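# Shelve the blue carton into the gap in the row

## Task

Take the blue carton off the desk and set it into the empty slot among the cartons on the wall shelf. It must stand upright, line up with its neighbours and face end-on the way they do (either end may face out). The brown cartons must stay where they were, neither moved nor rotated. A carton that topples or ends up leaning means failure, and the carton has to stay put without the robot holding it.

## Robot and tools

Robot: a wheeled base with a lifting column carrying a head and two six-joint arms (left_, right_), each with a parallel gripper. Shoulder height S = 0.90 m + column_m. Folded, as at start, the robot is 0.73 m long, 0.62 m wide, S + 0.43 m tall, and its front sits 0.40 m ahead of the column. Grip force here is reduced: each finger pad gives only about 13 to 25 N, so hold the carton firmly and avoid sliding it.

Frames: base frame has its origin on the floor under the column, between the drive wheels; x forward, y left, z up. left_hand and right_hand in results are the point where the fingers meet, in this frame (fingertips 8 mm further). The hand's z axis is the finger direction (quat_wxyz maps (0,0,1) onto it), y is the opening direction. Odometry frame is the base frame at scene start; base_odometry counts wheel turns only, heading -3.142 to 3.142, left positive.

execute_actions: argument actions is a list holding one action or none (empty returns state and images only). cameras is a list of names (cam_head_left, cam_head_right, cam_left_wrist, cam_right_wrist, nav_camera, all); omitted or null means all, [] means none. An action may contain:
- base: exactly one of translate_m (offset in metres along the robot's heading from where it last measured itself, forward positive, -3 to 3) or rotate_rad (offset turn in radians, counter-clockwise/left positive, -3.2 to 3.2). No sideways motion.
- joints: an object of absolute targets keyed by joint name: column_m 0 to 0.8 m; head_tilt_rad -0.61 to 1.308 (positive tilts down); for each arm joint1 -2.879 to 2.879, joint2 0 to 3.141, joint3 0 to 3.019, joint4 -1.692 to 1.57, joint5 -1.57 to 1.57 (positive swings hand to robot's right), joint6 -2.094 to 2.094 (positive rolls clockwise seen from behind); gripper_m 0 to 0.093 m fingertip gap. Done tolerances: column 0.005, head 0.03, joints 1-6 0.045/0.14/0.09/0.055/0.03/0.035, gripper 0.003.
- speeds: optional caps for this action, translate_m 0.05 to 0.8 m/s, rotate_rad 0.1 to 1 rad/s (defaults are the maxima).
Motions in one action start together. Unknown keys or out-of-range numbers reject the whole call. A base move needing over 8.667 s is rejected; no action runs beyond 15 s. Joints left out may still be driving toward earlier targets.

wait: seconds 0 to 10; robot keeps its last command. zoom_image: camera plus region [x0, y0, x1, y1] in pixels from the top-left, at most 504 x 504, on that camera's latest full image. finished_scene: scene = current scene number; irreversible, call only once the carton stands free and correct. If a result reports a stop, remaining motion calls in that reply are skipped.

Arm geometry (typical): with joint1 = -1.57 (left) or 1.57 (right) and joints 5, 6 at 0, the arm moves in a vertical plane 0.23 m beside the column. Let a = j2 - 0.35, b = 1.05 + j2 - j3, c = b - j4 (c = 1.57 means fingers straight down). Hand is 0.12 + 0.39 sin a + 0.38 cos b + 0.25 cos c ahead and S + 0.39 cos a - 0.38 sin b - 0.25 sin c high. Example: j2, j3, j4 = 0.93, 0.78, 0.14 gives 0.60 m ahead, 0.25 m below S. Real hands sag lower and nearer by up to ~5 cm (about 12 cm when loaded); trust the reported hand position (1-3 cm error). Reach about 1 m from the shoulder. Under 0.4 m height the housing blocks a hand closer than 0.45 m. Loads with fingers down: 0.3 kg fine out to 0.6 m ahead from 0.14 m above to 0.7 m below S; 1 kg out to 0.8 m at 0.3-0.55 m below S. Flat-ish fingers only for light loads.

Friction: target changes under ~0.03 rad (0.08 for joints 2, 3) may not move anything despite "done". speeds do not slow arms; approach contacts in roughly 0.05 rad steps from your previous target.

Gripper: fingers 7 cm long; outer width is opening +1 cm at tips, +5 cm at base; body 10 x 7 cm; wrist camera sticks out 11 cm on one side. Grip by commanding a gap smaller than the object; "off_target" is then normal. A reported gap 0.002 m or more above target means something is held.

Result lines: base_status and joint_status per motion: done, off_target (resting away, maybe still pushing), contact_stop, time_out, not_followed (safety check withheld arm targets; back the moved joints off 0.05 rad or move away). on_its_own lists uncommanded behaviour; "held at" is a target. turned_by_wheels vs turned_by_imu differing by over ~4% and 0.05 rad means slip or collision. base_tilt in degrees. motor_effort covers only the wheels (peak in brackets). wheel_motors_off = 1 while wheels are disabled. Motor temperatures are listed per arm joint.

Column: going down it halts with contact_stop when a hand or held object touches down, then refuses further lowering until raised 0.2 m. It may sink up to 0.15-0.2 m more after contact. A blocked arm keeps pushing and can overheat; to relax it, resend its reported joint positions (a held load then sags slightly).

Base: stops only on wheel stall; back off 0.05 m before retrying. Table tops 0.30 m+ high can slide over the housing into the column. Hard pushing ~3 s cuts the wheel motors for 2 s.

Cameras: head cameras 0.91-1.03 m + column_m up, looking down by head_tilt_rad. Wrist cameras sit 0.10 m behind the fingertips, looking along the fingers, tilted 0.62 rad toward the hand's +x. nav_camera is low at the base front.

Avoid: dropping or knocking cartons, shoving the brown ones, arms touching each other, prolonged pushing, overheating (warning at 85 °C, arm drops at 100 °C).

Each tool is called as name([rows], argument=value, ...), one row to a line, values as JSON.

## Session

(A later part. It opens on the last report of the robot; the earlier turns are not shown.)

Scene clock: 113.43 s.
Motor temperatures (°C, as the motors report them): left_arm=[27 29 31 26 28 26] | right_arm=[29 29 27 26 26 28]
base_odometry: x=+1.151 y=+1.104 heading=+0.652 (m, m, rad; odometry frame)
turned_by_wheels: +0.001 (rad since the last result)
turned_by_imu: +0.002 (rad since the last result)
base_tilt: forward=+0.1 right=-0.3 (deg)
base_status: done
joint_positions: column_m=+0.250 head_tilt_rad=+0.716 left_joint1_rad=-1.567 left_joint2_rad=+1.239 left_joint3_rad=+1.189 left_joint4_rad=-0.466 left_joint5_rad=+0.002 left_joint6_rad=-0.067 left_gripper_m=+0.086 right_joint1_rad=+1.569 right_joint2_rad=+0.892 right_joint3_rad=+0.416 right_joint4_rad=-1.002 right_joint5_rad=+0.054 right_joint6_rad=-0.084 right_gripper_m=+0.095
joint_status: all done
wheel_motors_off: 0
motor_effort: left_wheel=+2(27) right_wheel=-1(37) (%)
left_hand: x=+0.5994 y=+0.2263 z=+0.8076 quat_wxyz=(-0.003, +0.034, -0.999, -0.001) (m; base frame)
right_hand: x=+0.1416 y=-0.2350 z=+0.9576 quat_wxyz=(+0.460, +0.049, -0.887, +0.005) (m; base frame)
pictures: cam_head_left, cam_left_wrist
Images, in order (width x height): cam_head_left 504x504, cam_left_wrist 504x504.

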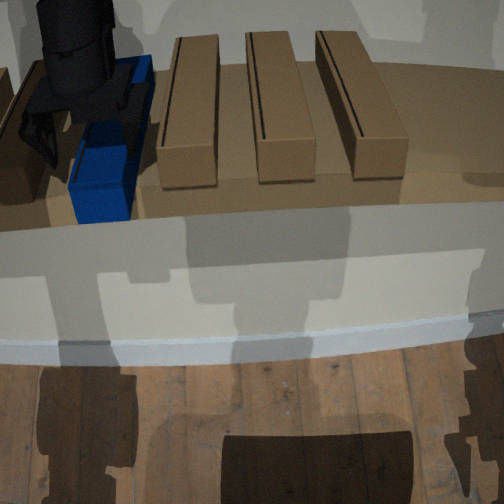

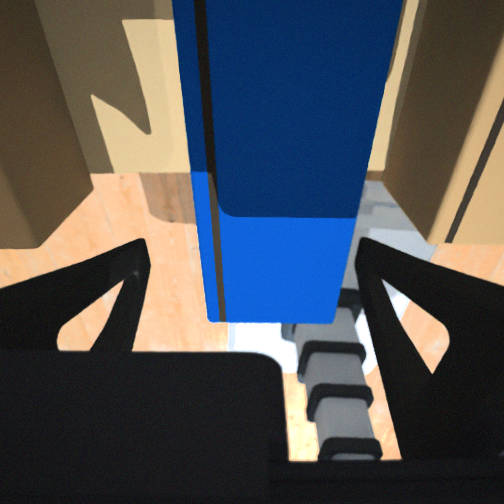

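execute_actions([
  {"base":{"translate_m":-0.022},"speeds":{"translate_m":0.05}},
], cameras=[])

execute_actions([
  {"joints":{"column_m":0.222,"left_gripper_m":0.093}},
], cameras=["cam_head_left","cam_left_wrist"])

Scene clock: 116.57 s.
Motor temperatures (°C, as the motors report them): left_arm=[27 29 31 26 28 26] | right_arm=[29 29 27 26 26 28]
base_odometry: x=+1.134 y=+1.091 heading=+0.651 (m, m, rad; odometry frame)
turned_by_wheels: -0.001 (rad since the last result)
turned_by_imu: +0.000 (rad since the last result)
base_tilt: forward=+0.2 right=-0.4 (deg)
base_status: done
joint_positions: column_m=+0.250 head_tilt_rad=+0.716 left_joint1_rad=-1.567 left_joint2_rad=+1.239 left_joint3_rad=+1.190 left_joint4_rad=-0.466 left_joint5_rad=+0.002 left_joint6_rad=-0.067 left_gripper_m=+0.086 right_joint1_rad=+1.569 right_joint2_rad=+0.892 right_joint3_rad=+0.416 right_joint4_rad=-1.002 right_joint5_rad=+0.054 right_joint6_rad=-0.084 right_gripper_m=+0.095
joint_status: not commanded
wheel_motors_off: 0
motor_effort: left_wheel=-2(29) right_wheel=+2(32) (%)
left_hand: x=+0.5999 y=+0.2263 z=+0.8077 quat_wxyz=(-0.004, +0.034, -0.999, -0.001) (m; base frame)
right_hand: x=+0.1412 y=-0.2350 z=+0.9577 quat_wxyz=(+0.460, +0.049, -0.887, +0.005) (m; base frame)
pictures: none
No camera images: the call's "cameras" was empty. Leave "cameras" out to get every camera's image.

Scene clock: 117.53 s.
Motor temperatures (°C, as the motors report them): left_arm=[27 29 31 26 28 26] | right_arm=[29 29 27 26 26 28]
base_odometry: x=+1.134 y=+1.091 heading=+0.651 (m, m, rad; odometry frame)
turned_by_wheels: +0.000 (rad since the last result)
turned_by_imu: +0.000 (rad since the last result)
base_tilt: forward=+0.1 right=-0.2 (deg)
base_status: not commanded
joint_positions: column_m=+0.222 head_tilt_rad=+0.716 left_joint1_rad=-1.567 left_joint2_rad=+1.239 left_joint3_rad=+1.190 left_joint4_rad=-0.466 left_joint5_rad=+0.002 left_joint6_rad=-0.067 left_gripper_m=+0.093 right_joint1_rad=+1.569 right_joint2_rad=+0.892 right_joint3_rad=+0.416 right_joint4_rad=-1.002 right_joint5_rad=+0.054 right_joint6_rad=-0.084 right_gripper_m=+0.095
joint_status: all done
wheel_motors_off: 0
motor_effort: left_wheel=-3(2) right_wheel=+3(1) (%)
left_hand: x=+0.5999 y=+0.2263 z=+0.7797 quat_wxyz=(-0.004, +0.034, -0.999, -0.001) (m; base frame)
right_hand: x=+0.1412 y=-0.2350 z=+0.9297 quat_wxyz=(+0.460, +0.049, -0.887, +0.005) (m; base frame)
pictures: cam_head_left, cam_left_wrist
Images, in order (width x height): cam_head_left 504x504, cam_left_wrist 504x504.

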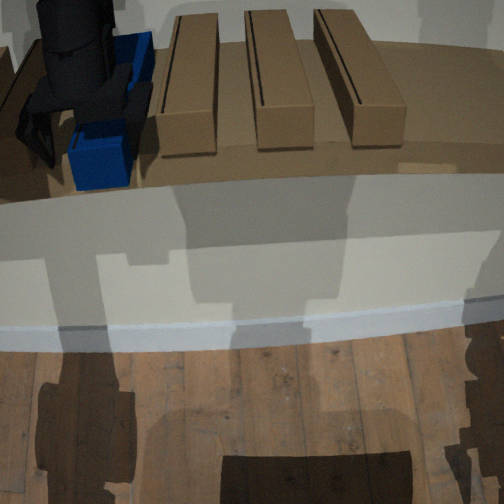

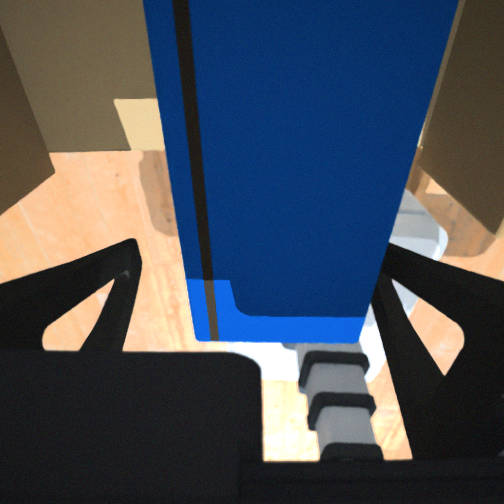

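execute_actions([
  {"joints":{"column_m":0.21}},
], cameras=[])

execute_actions([
  {"joints":{"left_gripper_m":0.03}},
], cameras=[])

execute_actions([
  {"base":{"translate_m":0.02},"speeds":{"translate_m":0.05}},
], cameras=["cam_head_left","cam_left_wrist"])

Scene clock: 118.47 s.
Motor temperatures (°C, as the motors report them): left_arm=[27 29 31 26 28 26] | right_arm=[29 29 27 26 26 28]
base_odometry: x=+1.134 y=+1.091 heading=+0.651 (m, m, rad; odometry frame)
turned_by_wheels: +0.000 (rad since the last result)
turned_by_imu: +0.000 (rad since the last result)
base_tilt: forward=+0.1 right=-0.4 (deg)
base_status: not commanded
joint_positions: column_m=+0.210 head_tilt_rad=+0.716 left_joint1_rad=-1.567 left_joint2_rad=+1.240 left_joint3_rad=+1.190 left_joint4_rad=-0.466 left_joint5_rad=+0.002 left_joint6_rad=-0.067 left_gripper_m=+0.093 right_joint1_rad=+1.569 right_joint2_rad=+0.892 right_joint3_rad=+0.416 right_joint4_rad=-1.002 right_joint5_rad=+0.054 right_joint6_rad=-0.084 right_gripper_m=+0.095
joint_status: all done
wheel_motors_off: 0
motor_effort: left_wheel=-3(3) right_wheel=+3(4) (%)
left_hand: x=+0.5997 y=+0.2263 z=+0.7674 quat_wxyz=(-0.004, +0.034, -0.999, -0.001) (m; base frame)
right_hand: x=+0.1412 y=-0.2350 z=+0.9177 quat_wxyz=(+0.460, +0.049, -0.887, +0.005) (m; base frame)
pictures: none
No camera images: the call's "cameras" was empty. Leave "cameras" out to get every camera's image.

Scene clock: 119.10 s.
Motor temperatures (°C, as the motors report them): left_arm=[27 29 31 26 28 26] | right_arm=[29 29 27 26 26 28]
base_odometry: x=+1.134 y=+1.091 heading=+0.651 (m, m, rad; odometry frame)
turned_by_wheels: +0.000 (rad since the last result)
turned_by_imu: +0.000 (rad since the last result)
base_tilt: forward=+0.1 right=-0.3 (deg)
base_status: not commanded
joint_positions: column_m=+0.210 head_tilt_rad=+0.716 left_joint1_rad=-1.567 left_joint2_rad=+1.240 left_joint3_rad=+1.190 left_joint4_rad=-0.466 left_joint5_rad=+0.001 left_joint6_rad=-0.068 left_gripper_m=+0.061 right_joint1_rad=+1.569 right_joint2_rad=+0.892 right_joint3_rad=+0.416 right_joint4_rad=-1.002 right_joint5_rad=+0.054 right_joint6_rad=-0.084 right_gripper_m=+0.095
joint_status: left_gripper_m off_target (ended at +0.061, target +0.030)
wheel_motors_off: 0
motor_effort: left_wheel=-3(3) right_wheel=+1(3) (%)
left_hand: x=+0.5997 y=+0.2263 z=+0.7674 quat_wxyz=(-0.004, +0.035, -0.999, -0.001) (m; base frame)
right_hand: x=+0.1412 y=-0.2350 z=+0.9177 quat_wxyz=(+0.460, +0.049, -0.887, +0.005) (m; base frame)
pictures: none
No camera images: the call's "cameras" was empty. Leave "cameras" out to get every camera's image.

Scene clock: 120.20 s.
Motor temperatures (°C, as the motors report them): left_arm=[27 29 31 26 28 26] | right_arm=[29 29 27 26 26 28]
base_odometry: x=+1.150 y=+1.103 heading=+0.652 (m, m, rad; odometry frame)
turned_by_wheels: +0.001 (rad since the last result)
turned_by_imu: +0.002 (rad since the last result)
base_tilt: forward=+0.1 right=-0.3 (deg)
base_status: done
joint_positions: column_m=+0.210 head_tilt_rad=+0.716 left_joint1_rad=-1.567 left_joint2_rad=+1.240 left_joint3_rad=+1.191 left_joint4_rad=-0.466 left_joint5_rad=+0.001 left_joint6_rad=-0.068 left_gripper_m=+0.061 right_joint1_rad=+1.569 right_joint2_rad=+0.892 right_joint3_rad=+0.416 right_joint4_rad=-1.002 right_joint5_rad=+0.054 right_joint6_rad=-0.084 right_gripper_m=+0.095
joint_status: not commanded
wheel_motors_off: 0
motor_effort: left_wheel=+2(28) right_wheel=+0(37) (%)
left_hand: x=+0.6002 y=+0.2263 z=+0.7675 quat_wxyz=(-0.004, +0.035, -0.999, -0.001) (m; base frame)
right_hand: x=+0.1412 y=-0.2350 z=+0.9177 quat_wxyz=(+0.460, +0.049, -0.887, +0.005) (m; base frame)
pictures: cam_head_left, cam_left_wrist
Images, in order (width x height): cam_head_left 504x504, cam_left_wrist 504x504.

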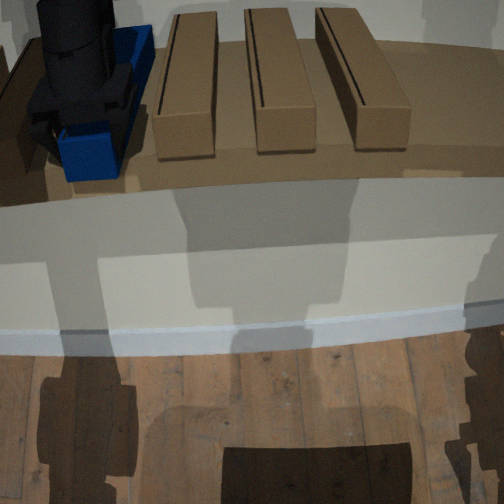

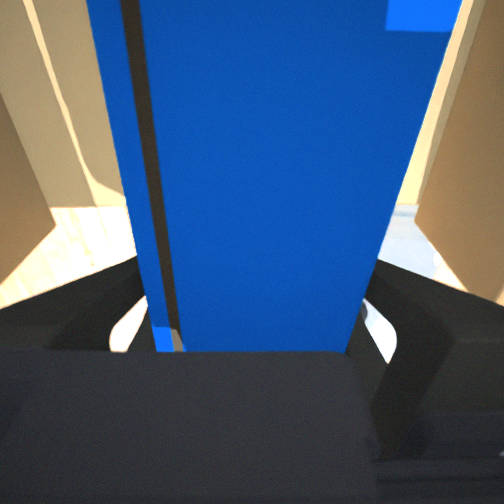

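execute_actions([
  {"base":{"rotate_rad":0.035},"speeds":{"rotate_rad":0.1},"joints":{"column_m":0.216}},
], cameras=["cam_head_left","cam_left_wrist"])

execute_actions([
  {"base":{"translate_m":0.025},"speeds":{"translate_m":0.05}},
], cameras=["cam_head_left","cam_left_wrist"])

Scene clock: 121.37 s.
Motor temperatures (°C, as the motors report them): left_arm=[27 29 31 26 28 26] | right_arm=[29 29 27 26 26 28]
base_odometry: x=+1.149 y=+1.103 heading=+0.685 (m, m, rad; odometry frame)
turned_by_wheels: +0.033 (rad since the last result)
turned_by_imu: +0.033 (rad since the last result)
base_tilt: forward=+0.1 right=-0.4 (deg)
base_status: done
joint_positions: column_m=+0.216 head_tilt_rad=+0.716 left_joint1_rad=-1.569 left_joint2_rad=+1.240 left_joint3_rad=+1.191 left_joint4_rad=-0.466 left_joint5_rad=+0.001 left_joint6_rad=-0.068 left_gripper_m=+0.061 right_joint1_rad=+1.569 right_joint2_rad=+0.892 right_joint3_rad=+0.416 right_joint4_rad=-1.002 right_joint5_rad=+0.054 right_joint6_rad=-0.084 right_gripper_m=+0.095
joint_status: all done
wheel_motors_off: 0
motor_effort: left_wheel=-1(48) right_wheel=+1(41) (%)
left_hand: x=+0.6002 y=+0.2255 z=+0.7733 quat_wxyz=(-0.004, +0.034, -0.999, +0.000) (m; base frame)
right_hand: x=+0.1412 y=-0.2350 z=+0.9236 quat_wxyz=(+0.460, +0.049, -0.887, +0.005) (m; base frame)
pictures: cam_head_left, cam_left_wrist
Images, in order (width x height): cam_head_left 504x504, cam_left_wrist 504x504.

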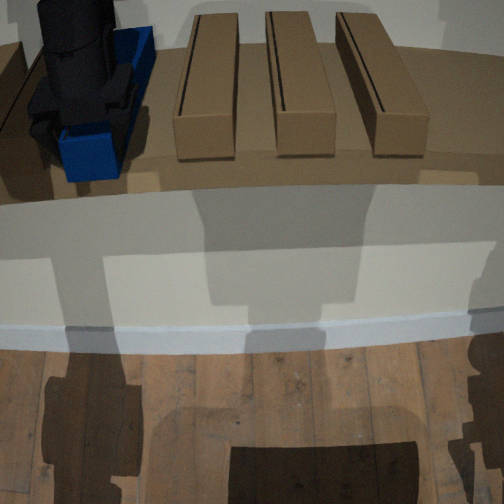

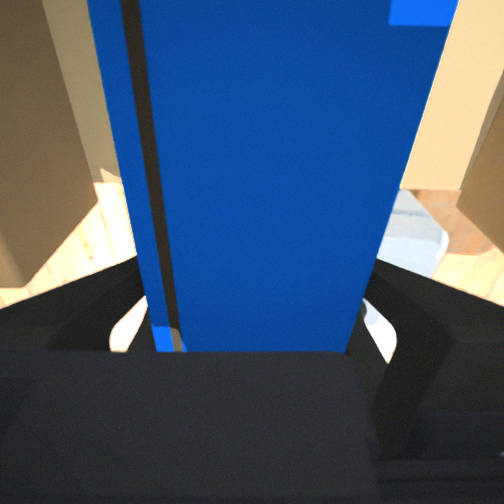

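Scene clock: 122.63 s.
Motor temperatures (°C, as the motors report them): left_arm=[27 29 31 26 28 26] | right_arm=[29 29 27 26 26 28]
base_odometry: x=+1.169 y=+1.118 heading=+0.683 (m, m, rad; odometry frame)
turned_by_wheels: -0.002 (rad since the last result)
turned_by_imu: -0.002 (rad since the last result)
base_tilt: forward=+0.1 right=-0.2 (deg)
base_status: done
joint_positions: column_m=+0.216 head_tilt_rad=+0.716 left_joint1_rad=-1.569 left_joint2_rad=+1.241 left_joint3_rad=+1.191 left_joint4_rad=-0.465 left_joint5_rad=+0.001 left_joint6_rad=-0.068 left_gripper_m=+0.061 right_joint1_rad=+1.569 right_joint2_rad=+0.892 right_joint3_rad=+0.416 right_joint4_rad=-1.002 right_joint5_rad=+0.054 right_joint6_rad=-0.084 right_gripper_m=+0.095
joint_status: not commanded
wheel_motors_off: 0
motor_effort: left_wheel=+0(38) right_wheel=+1(46) (%)
left_hand: x=+0.6005 y=+0.2255 z=+0.7731 quat_wxyz=(-0.004, +0.034, -0.999, +0.000) (m; base frame)
right_hand: x=+0.1412 y=-0.2350 z=+0.9236 quat_wxyz=(+0.460, +0.049, -0.887, +0.005) (m; base frame)
pictures: cam_head_left, cam_left_wrist
Images, in order (width x height): cam_head_left 504x504, cam_left_wrist 504x504.

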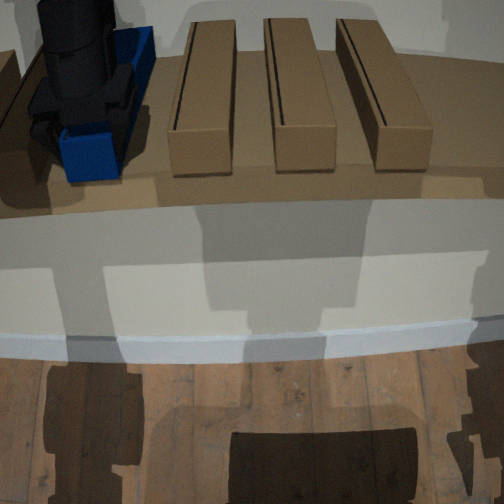

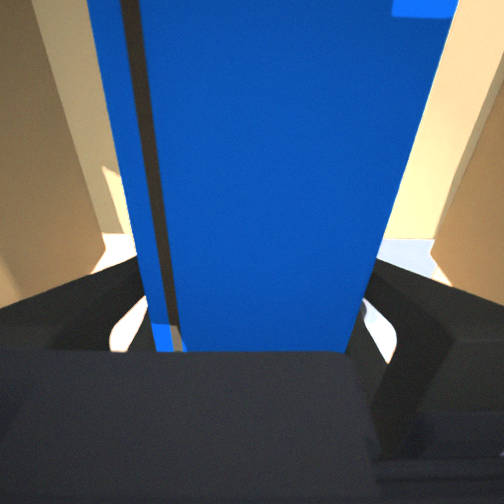

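execute_actions([
  {"base":{"translate_m":0.013},"speeds":{"translate_m":0.05},"joints":{"column_m":0.208}},
], cameras=[])

execute_actions([
  {"joints":{"left_gripper_m":0.072}},
], cameras=[])

execute_actions([
  {"joints":{"column_m":0.4}},
], cameras=[])

execute_actions([
  {"base":{"translate_m":-0.3},"joints":{"head_tilt_rad":0.75}},
], cameras=["cam_head_left","cam_head_right","nav_camera"])

Scene clock: 123.73 s.
Motor temperatures (°C, as the motors report them): left_arm=[27 29 31 26 28 26] | right_arm=[29 29 27 26 26 28]
base_odometry: x=+1.179 y=+1.127 heading=+0.681 (m, m, rad; odometry frame)
turned_by_wheels: -0.002 (rad since the last result)
turned_by_imu: -0.001 (rad since the last result)
base_tilt: forward=+0.1 right=-0.2 (deg)
base_status: done
joint_positions: column_m=+0.208 head_tilt_rad=+0.716 left_joint1_rad=-1.569 left_joint2_rad=+1.239 left_joint3_rad=+1.191 left_joint4_rad=-0.493 left_joint5_rad=+0.002 left_joint6_rad=-0.065 left_gripper_m=+0.061 right_joint1_rad=+1.569 right_joint2_rad=+0.892 right_joint3_rad=+0.416 right_joint4_rad=-1.002 right_joint5_rad=+0.054 right_joint6_rad=-0.084 right_gripper_m=+0.095
joint_status: all done
wheel_motors_off: 0
motor_effort: left_wheel=+0(25) right_wheel=+0(58) (%)
left_hand: x=+0.5944 y=+0.2253 z=+0.7662 quat_wxyz=(+0.008, +0.033, -0.999, +0.000) (m; base frame)
right_hand: x=+0.1417 y=-0.2350 z=+0.9156 quat_wxyz=(+0.459, +0.049, -0.887, +0.005) (m; base frame)
pictures: none
No camera images: the call's "cameras" was empty. Leave "cameras" out to get every camera's image.

Scene clock: 124.37 s.
Motor temperatures (°C, as the motors report them): left_arm=[27 29 31 26 28 26] | right_arm=[29 29 27 26 26 28]
base_odometry: x=+1.179 y=+1.127 heading=+0.681 (m, m, rad; odometry frame)
turned_by_wheels: +0.000 (rad since the last result)
turned_by_imu: +0.000 (rad since the last result)
base_tilt: forward=+0.1 right=-0.3 (deg)
base_status: not commanded
joint_positions: column_m=+0.208 head_tilt_rad=+0.716 left_joint1_rad=-1.569 left_joint2_rad=+1.239 left_joint3_rad=+1.191 left_joint4_rad=-0.471 left_joint5_rad=+0.002 left_joint6_rad=-0.065 left_gripper_m=+0.072 right_joint1_rad=+1.569 right_joint2_rad=+0.892 right_joint3_rad=+0.416 right_joint4_rad=-1.002 right_joint5_rad=+0.054 right_joint6_rad=-0.084 right_gripper_m=+0.095
joint_status: all done
wheel_motors_off: 0
motor_effort: left_wheel=-1(2) right_wheel=+5(4) (%)
left_hand: x=+0.5995 y=+0.2253 z=+0.7660 quat_wxyz=(-0.002, +0.033, -0.999, +0.000) (m; base frame)
right_hand: x=+0.1417 y=-0.2350 z=+0.9156 quat_wxyz=(+0.459, +0.049, -0.887, +0.005) (m; base frame)
pictures: none
No camera images: the call's "cameras" was empty. Leave "cameras" out to get every camera's image.

Scene clock: 127.47 s.
Motor temperatures (°C, as the motors report them): left_arm=[27 29 31 26 28 26] | right_arm=[29 29 27 26 26 28]
base_odometry: x=+1.179 y=+1.127 heading=+0.681 (m, m, rad; odometry frame)
turned_by_wheels: +0.000 (rad since the last result)
turned_by_imu: +0.001 (rad since the last result)
base_tilt: forward=+0.2 right=-0.2 (deg)
base_status: not commanded
joint_positions: column_m=+0.400 head_tilt_rad=+0.716 left_joint1_rad=-1.569 left_joint2_rad=+1.240 left_joint3_rad=+1.191 left_joint4_rad=-0.471 left_joint5_rad=+0.002 left_joint6_rad=-0.065 left_gripper_m=+0.072 right_joint1_rad=+1.569 right_joint2_rad=+0.892 right_joint3_rad=+0.416 right_joint4_rad=-1.002 right_joint5_rad=+0.054 right_joint6_rad=-0.084 right_gripper_m=+0.095
joint_status: all done
wheel_motors_off: 0
motor_effort: left_wheel=-1(2) right_wheel=+0(4) (%)
left_hand: x=+0.5995 y=+0.2253 z=+0.9576 quat_wxyz=(-0.002, +0.033, -0.999, +0.000) (m; base frame)
right_hand: x=+0.1417 y=-0.2350 z=+1.1074 quat_wxyz=(+0.459, +0.049, -0.887, +0.005) (m; base frame)
pictures: none
No camera images: the call's "cameras" was empty. Leave "cameras" out to get every camera's image.

Scene clock: 129.60 s.
Motor temperatures (°C, as the motors report them): left_arm=[27 29 31 26 28 26] | right_arm=[29 29 27 26 26 28]
base_odometry: x=+0.946 y=+0.937 heading=+0.683 (m, m, rad; odometry frame)
turned_by_wheels: +0.001 (rad since the last result)
turned_by_imu: +0.002 (rad since the last result)
base_tilt: forward=+0.1 right=-0.3 (deg)
base_status: done
joint_positions: column_m=+0.400 head_tilt_rad=+0.753 left_joint1_rad=-1.569 left_joint2_rad=+1.240 left_joint3_rad=+1.192 left_joint4_rad=-0.468 left_joint5_rad=+0.002 left_joint6_rad=-0.065 left_gripper_m=+0.072 right_joint1_rad=+1.569 right_joint2_rad=+0.892 right_joint3_rad=+0.413 right_joint4_rad=-1.002 right_joint5_rad=+0.054 right_joint6_rad=-0.084 right_gripper_m=+0.095
joint_status: all done
wheel_motors_off: 0
motor_effort: left_wheel=+1(42) right_wheel=-2(62) (%)
left_hand: x=+0.6004 y=+0.2253 z=+0.9577 quat_wxyz=(-0.004, +0.033, -0.999, +0.000) (m; base frame)
right_hand: x=+0.1397 y=-0.2350 z=+1.1081 quat_wxyz=(+0.461, +0.049, -0.886, +0.005) (m; base frame)
pictures: cam_head_left, cam_head_right, nav_camera
Images, in order (width x height): cam_head_left 504x504, cam_head_right 504x504, nav_camera 504x504.

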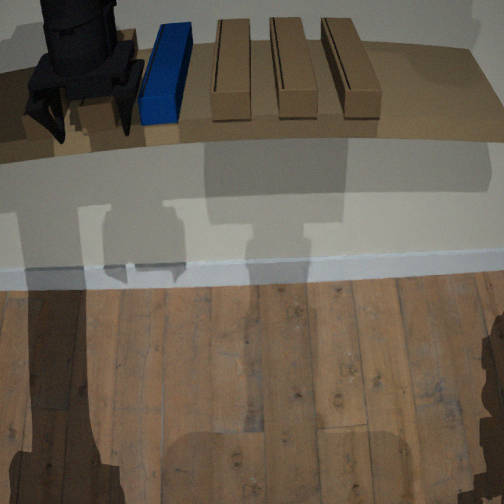

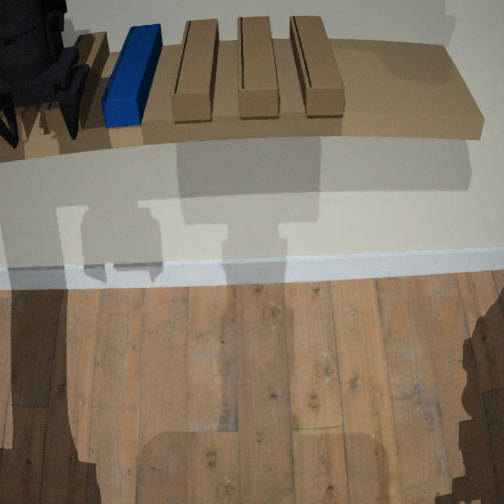

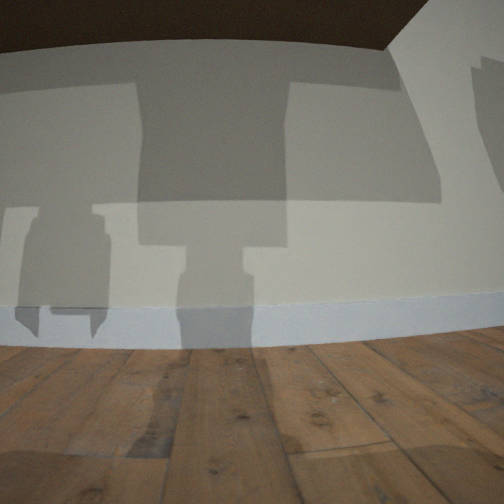

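zoom_image(camera="cam_head_right", region=[40, 0, 360, 150])

Region (40, 0, 360, 150) of cam_head_right's 504x504 image, scaled by 1.575, with more detail than that image has; it fills the top 236 rows of this view, and the rest is white.

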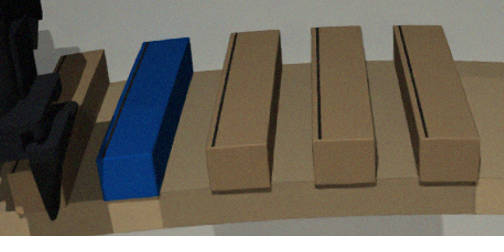

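Looks aligned and centred.

finished_scene(scene=1)

The scene is finished: the task was done.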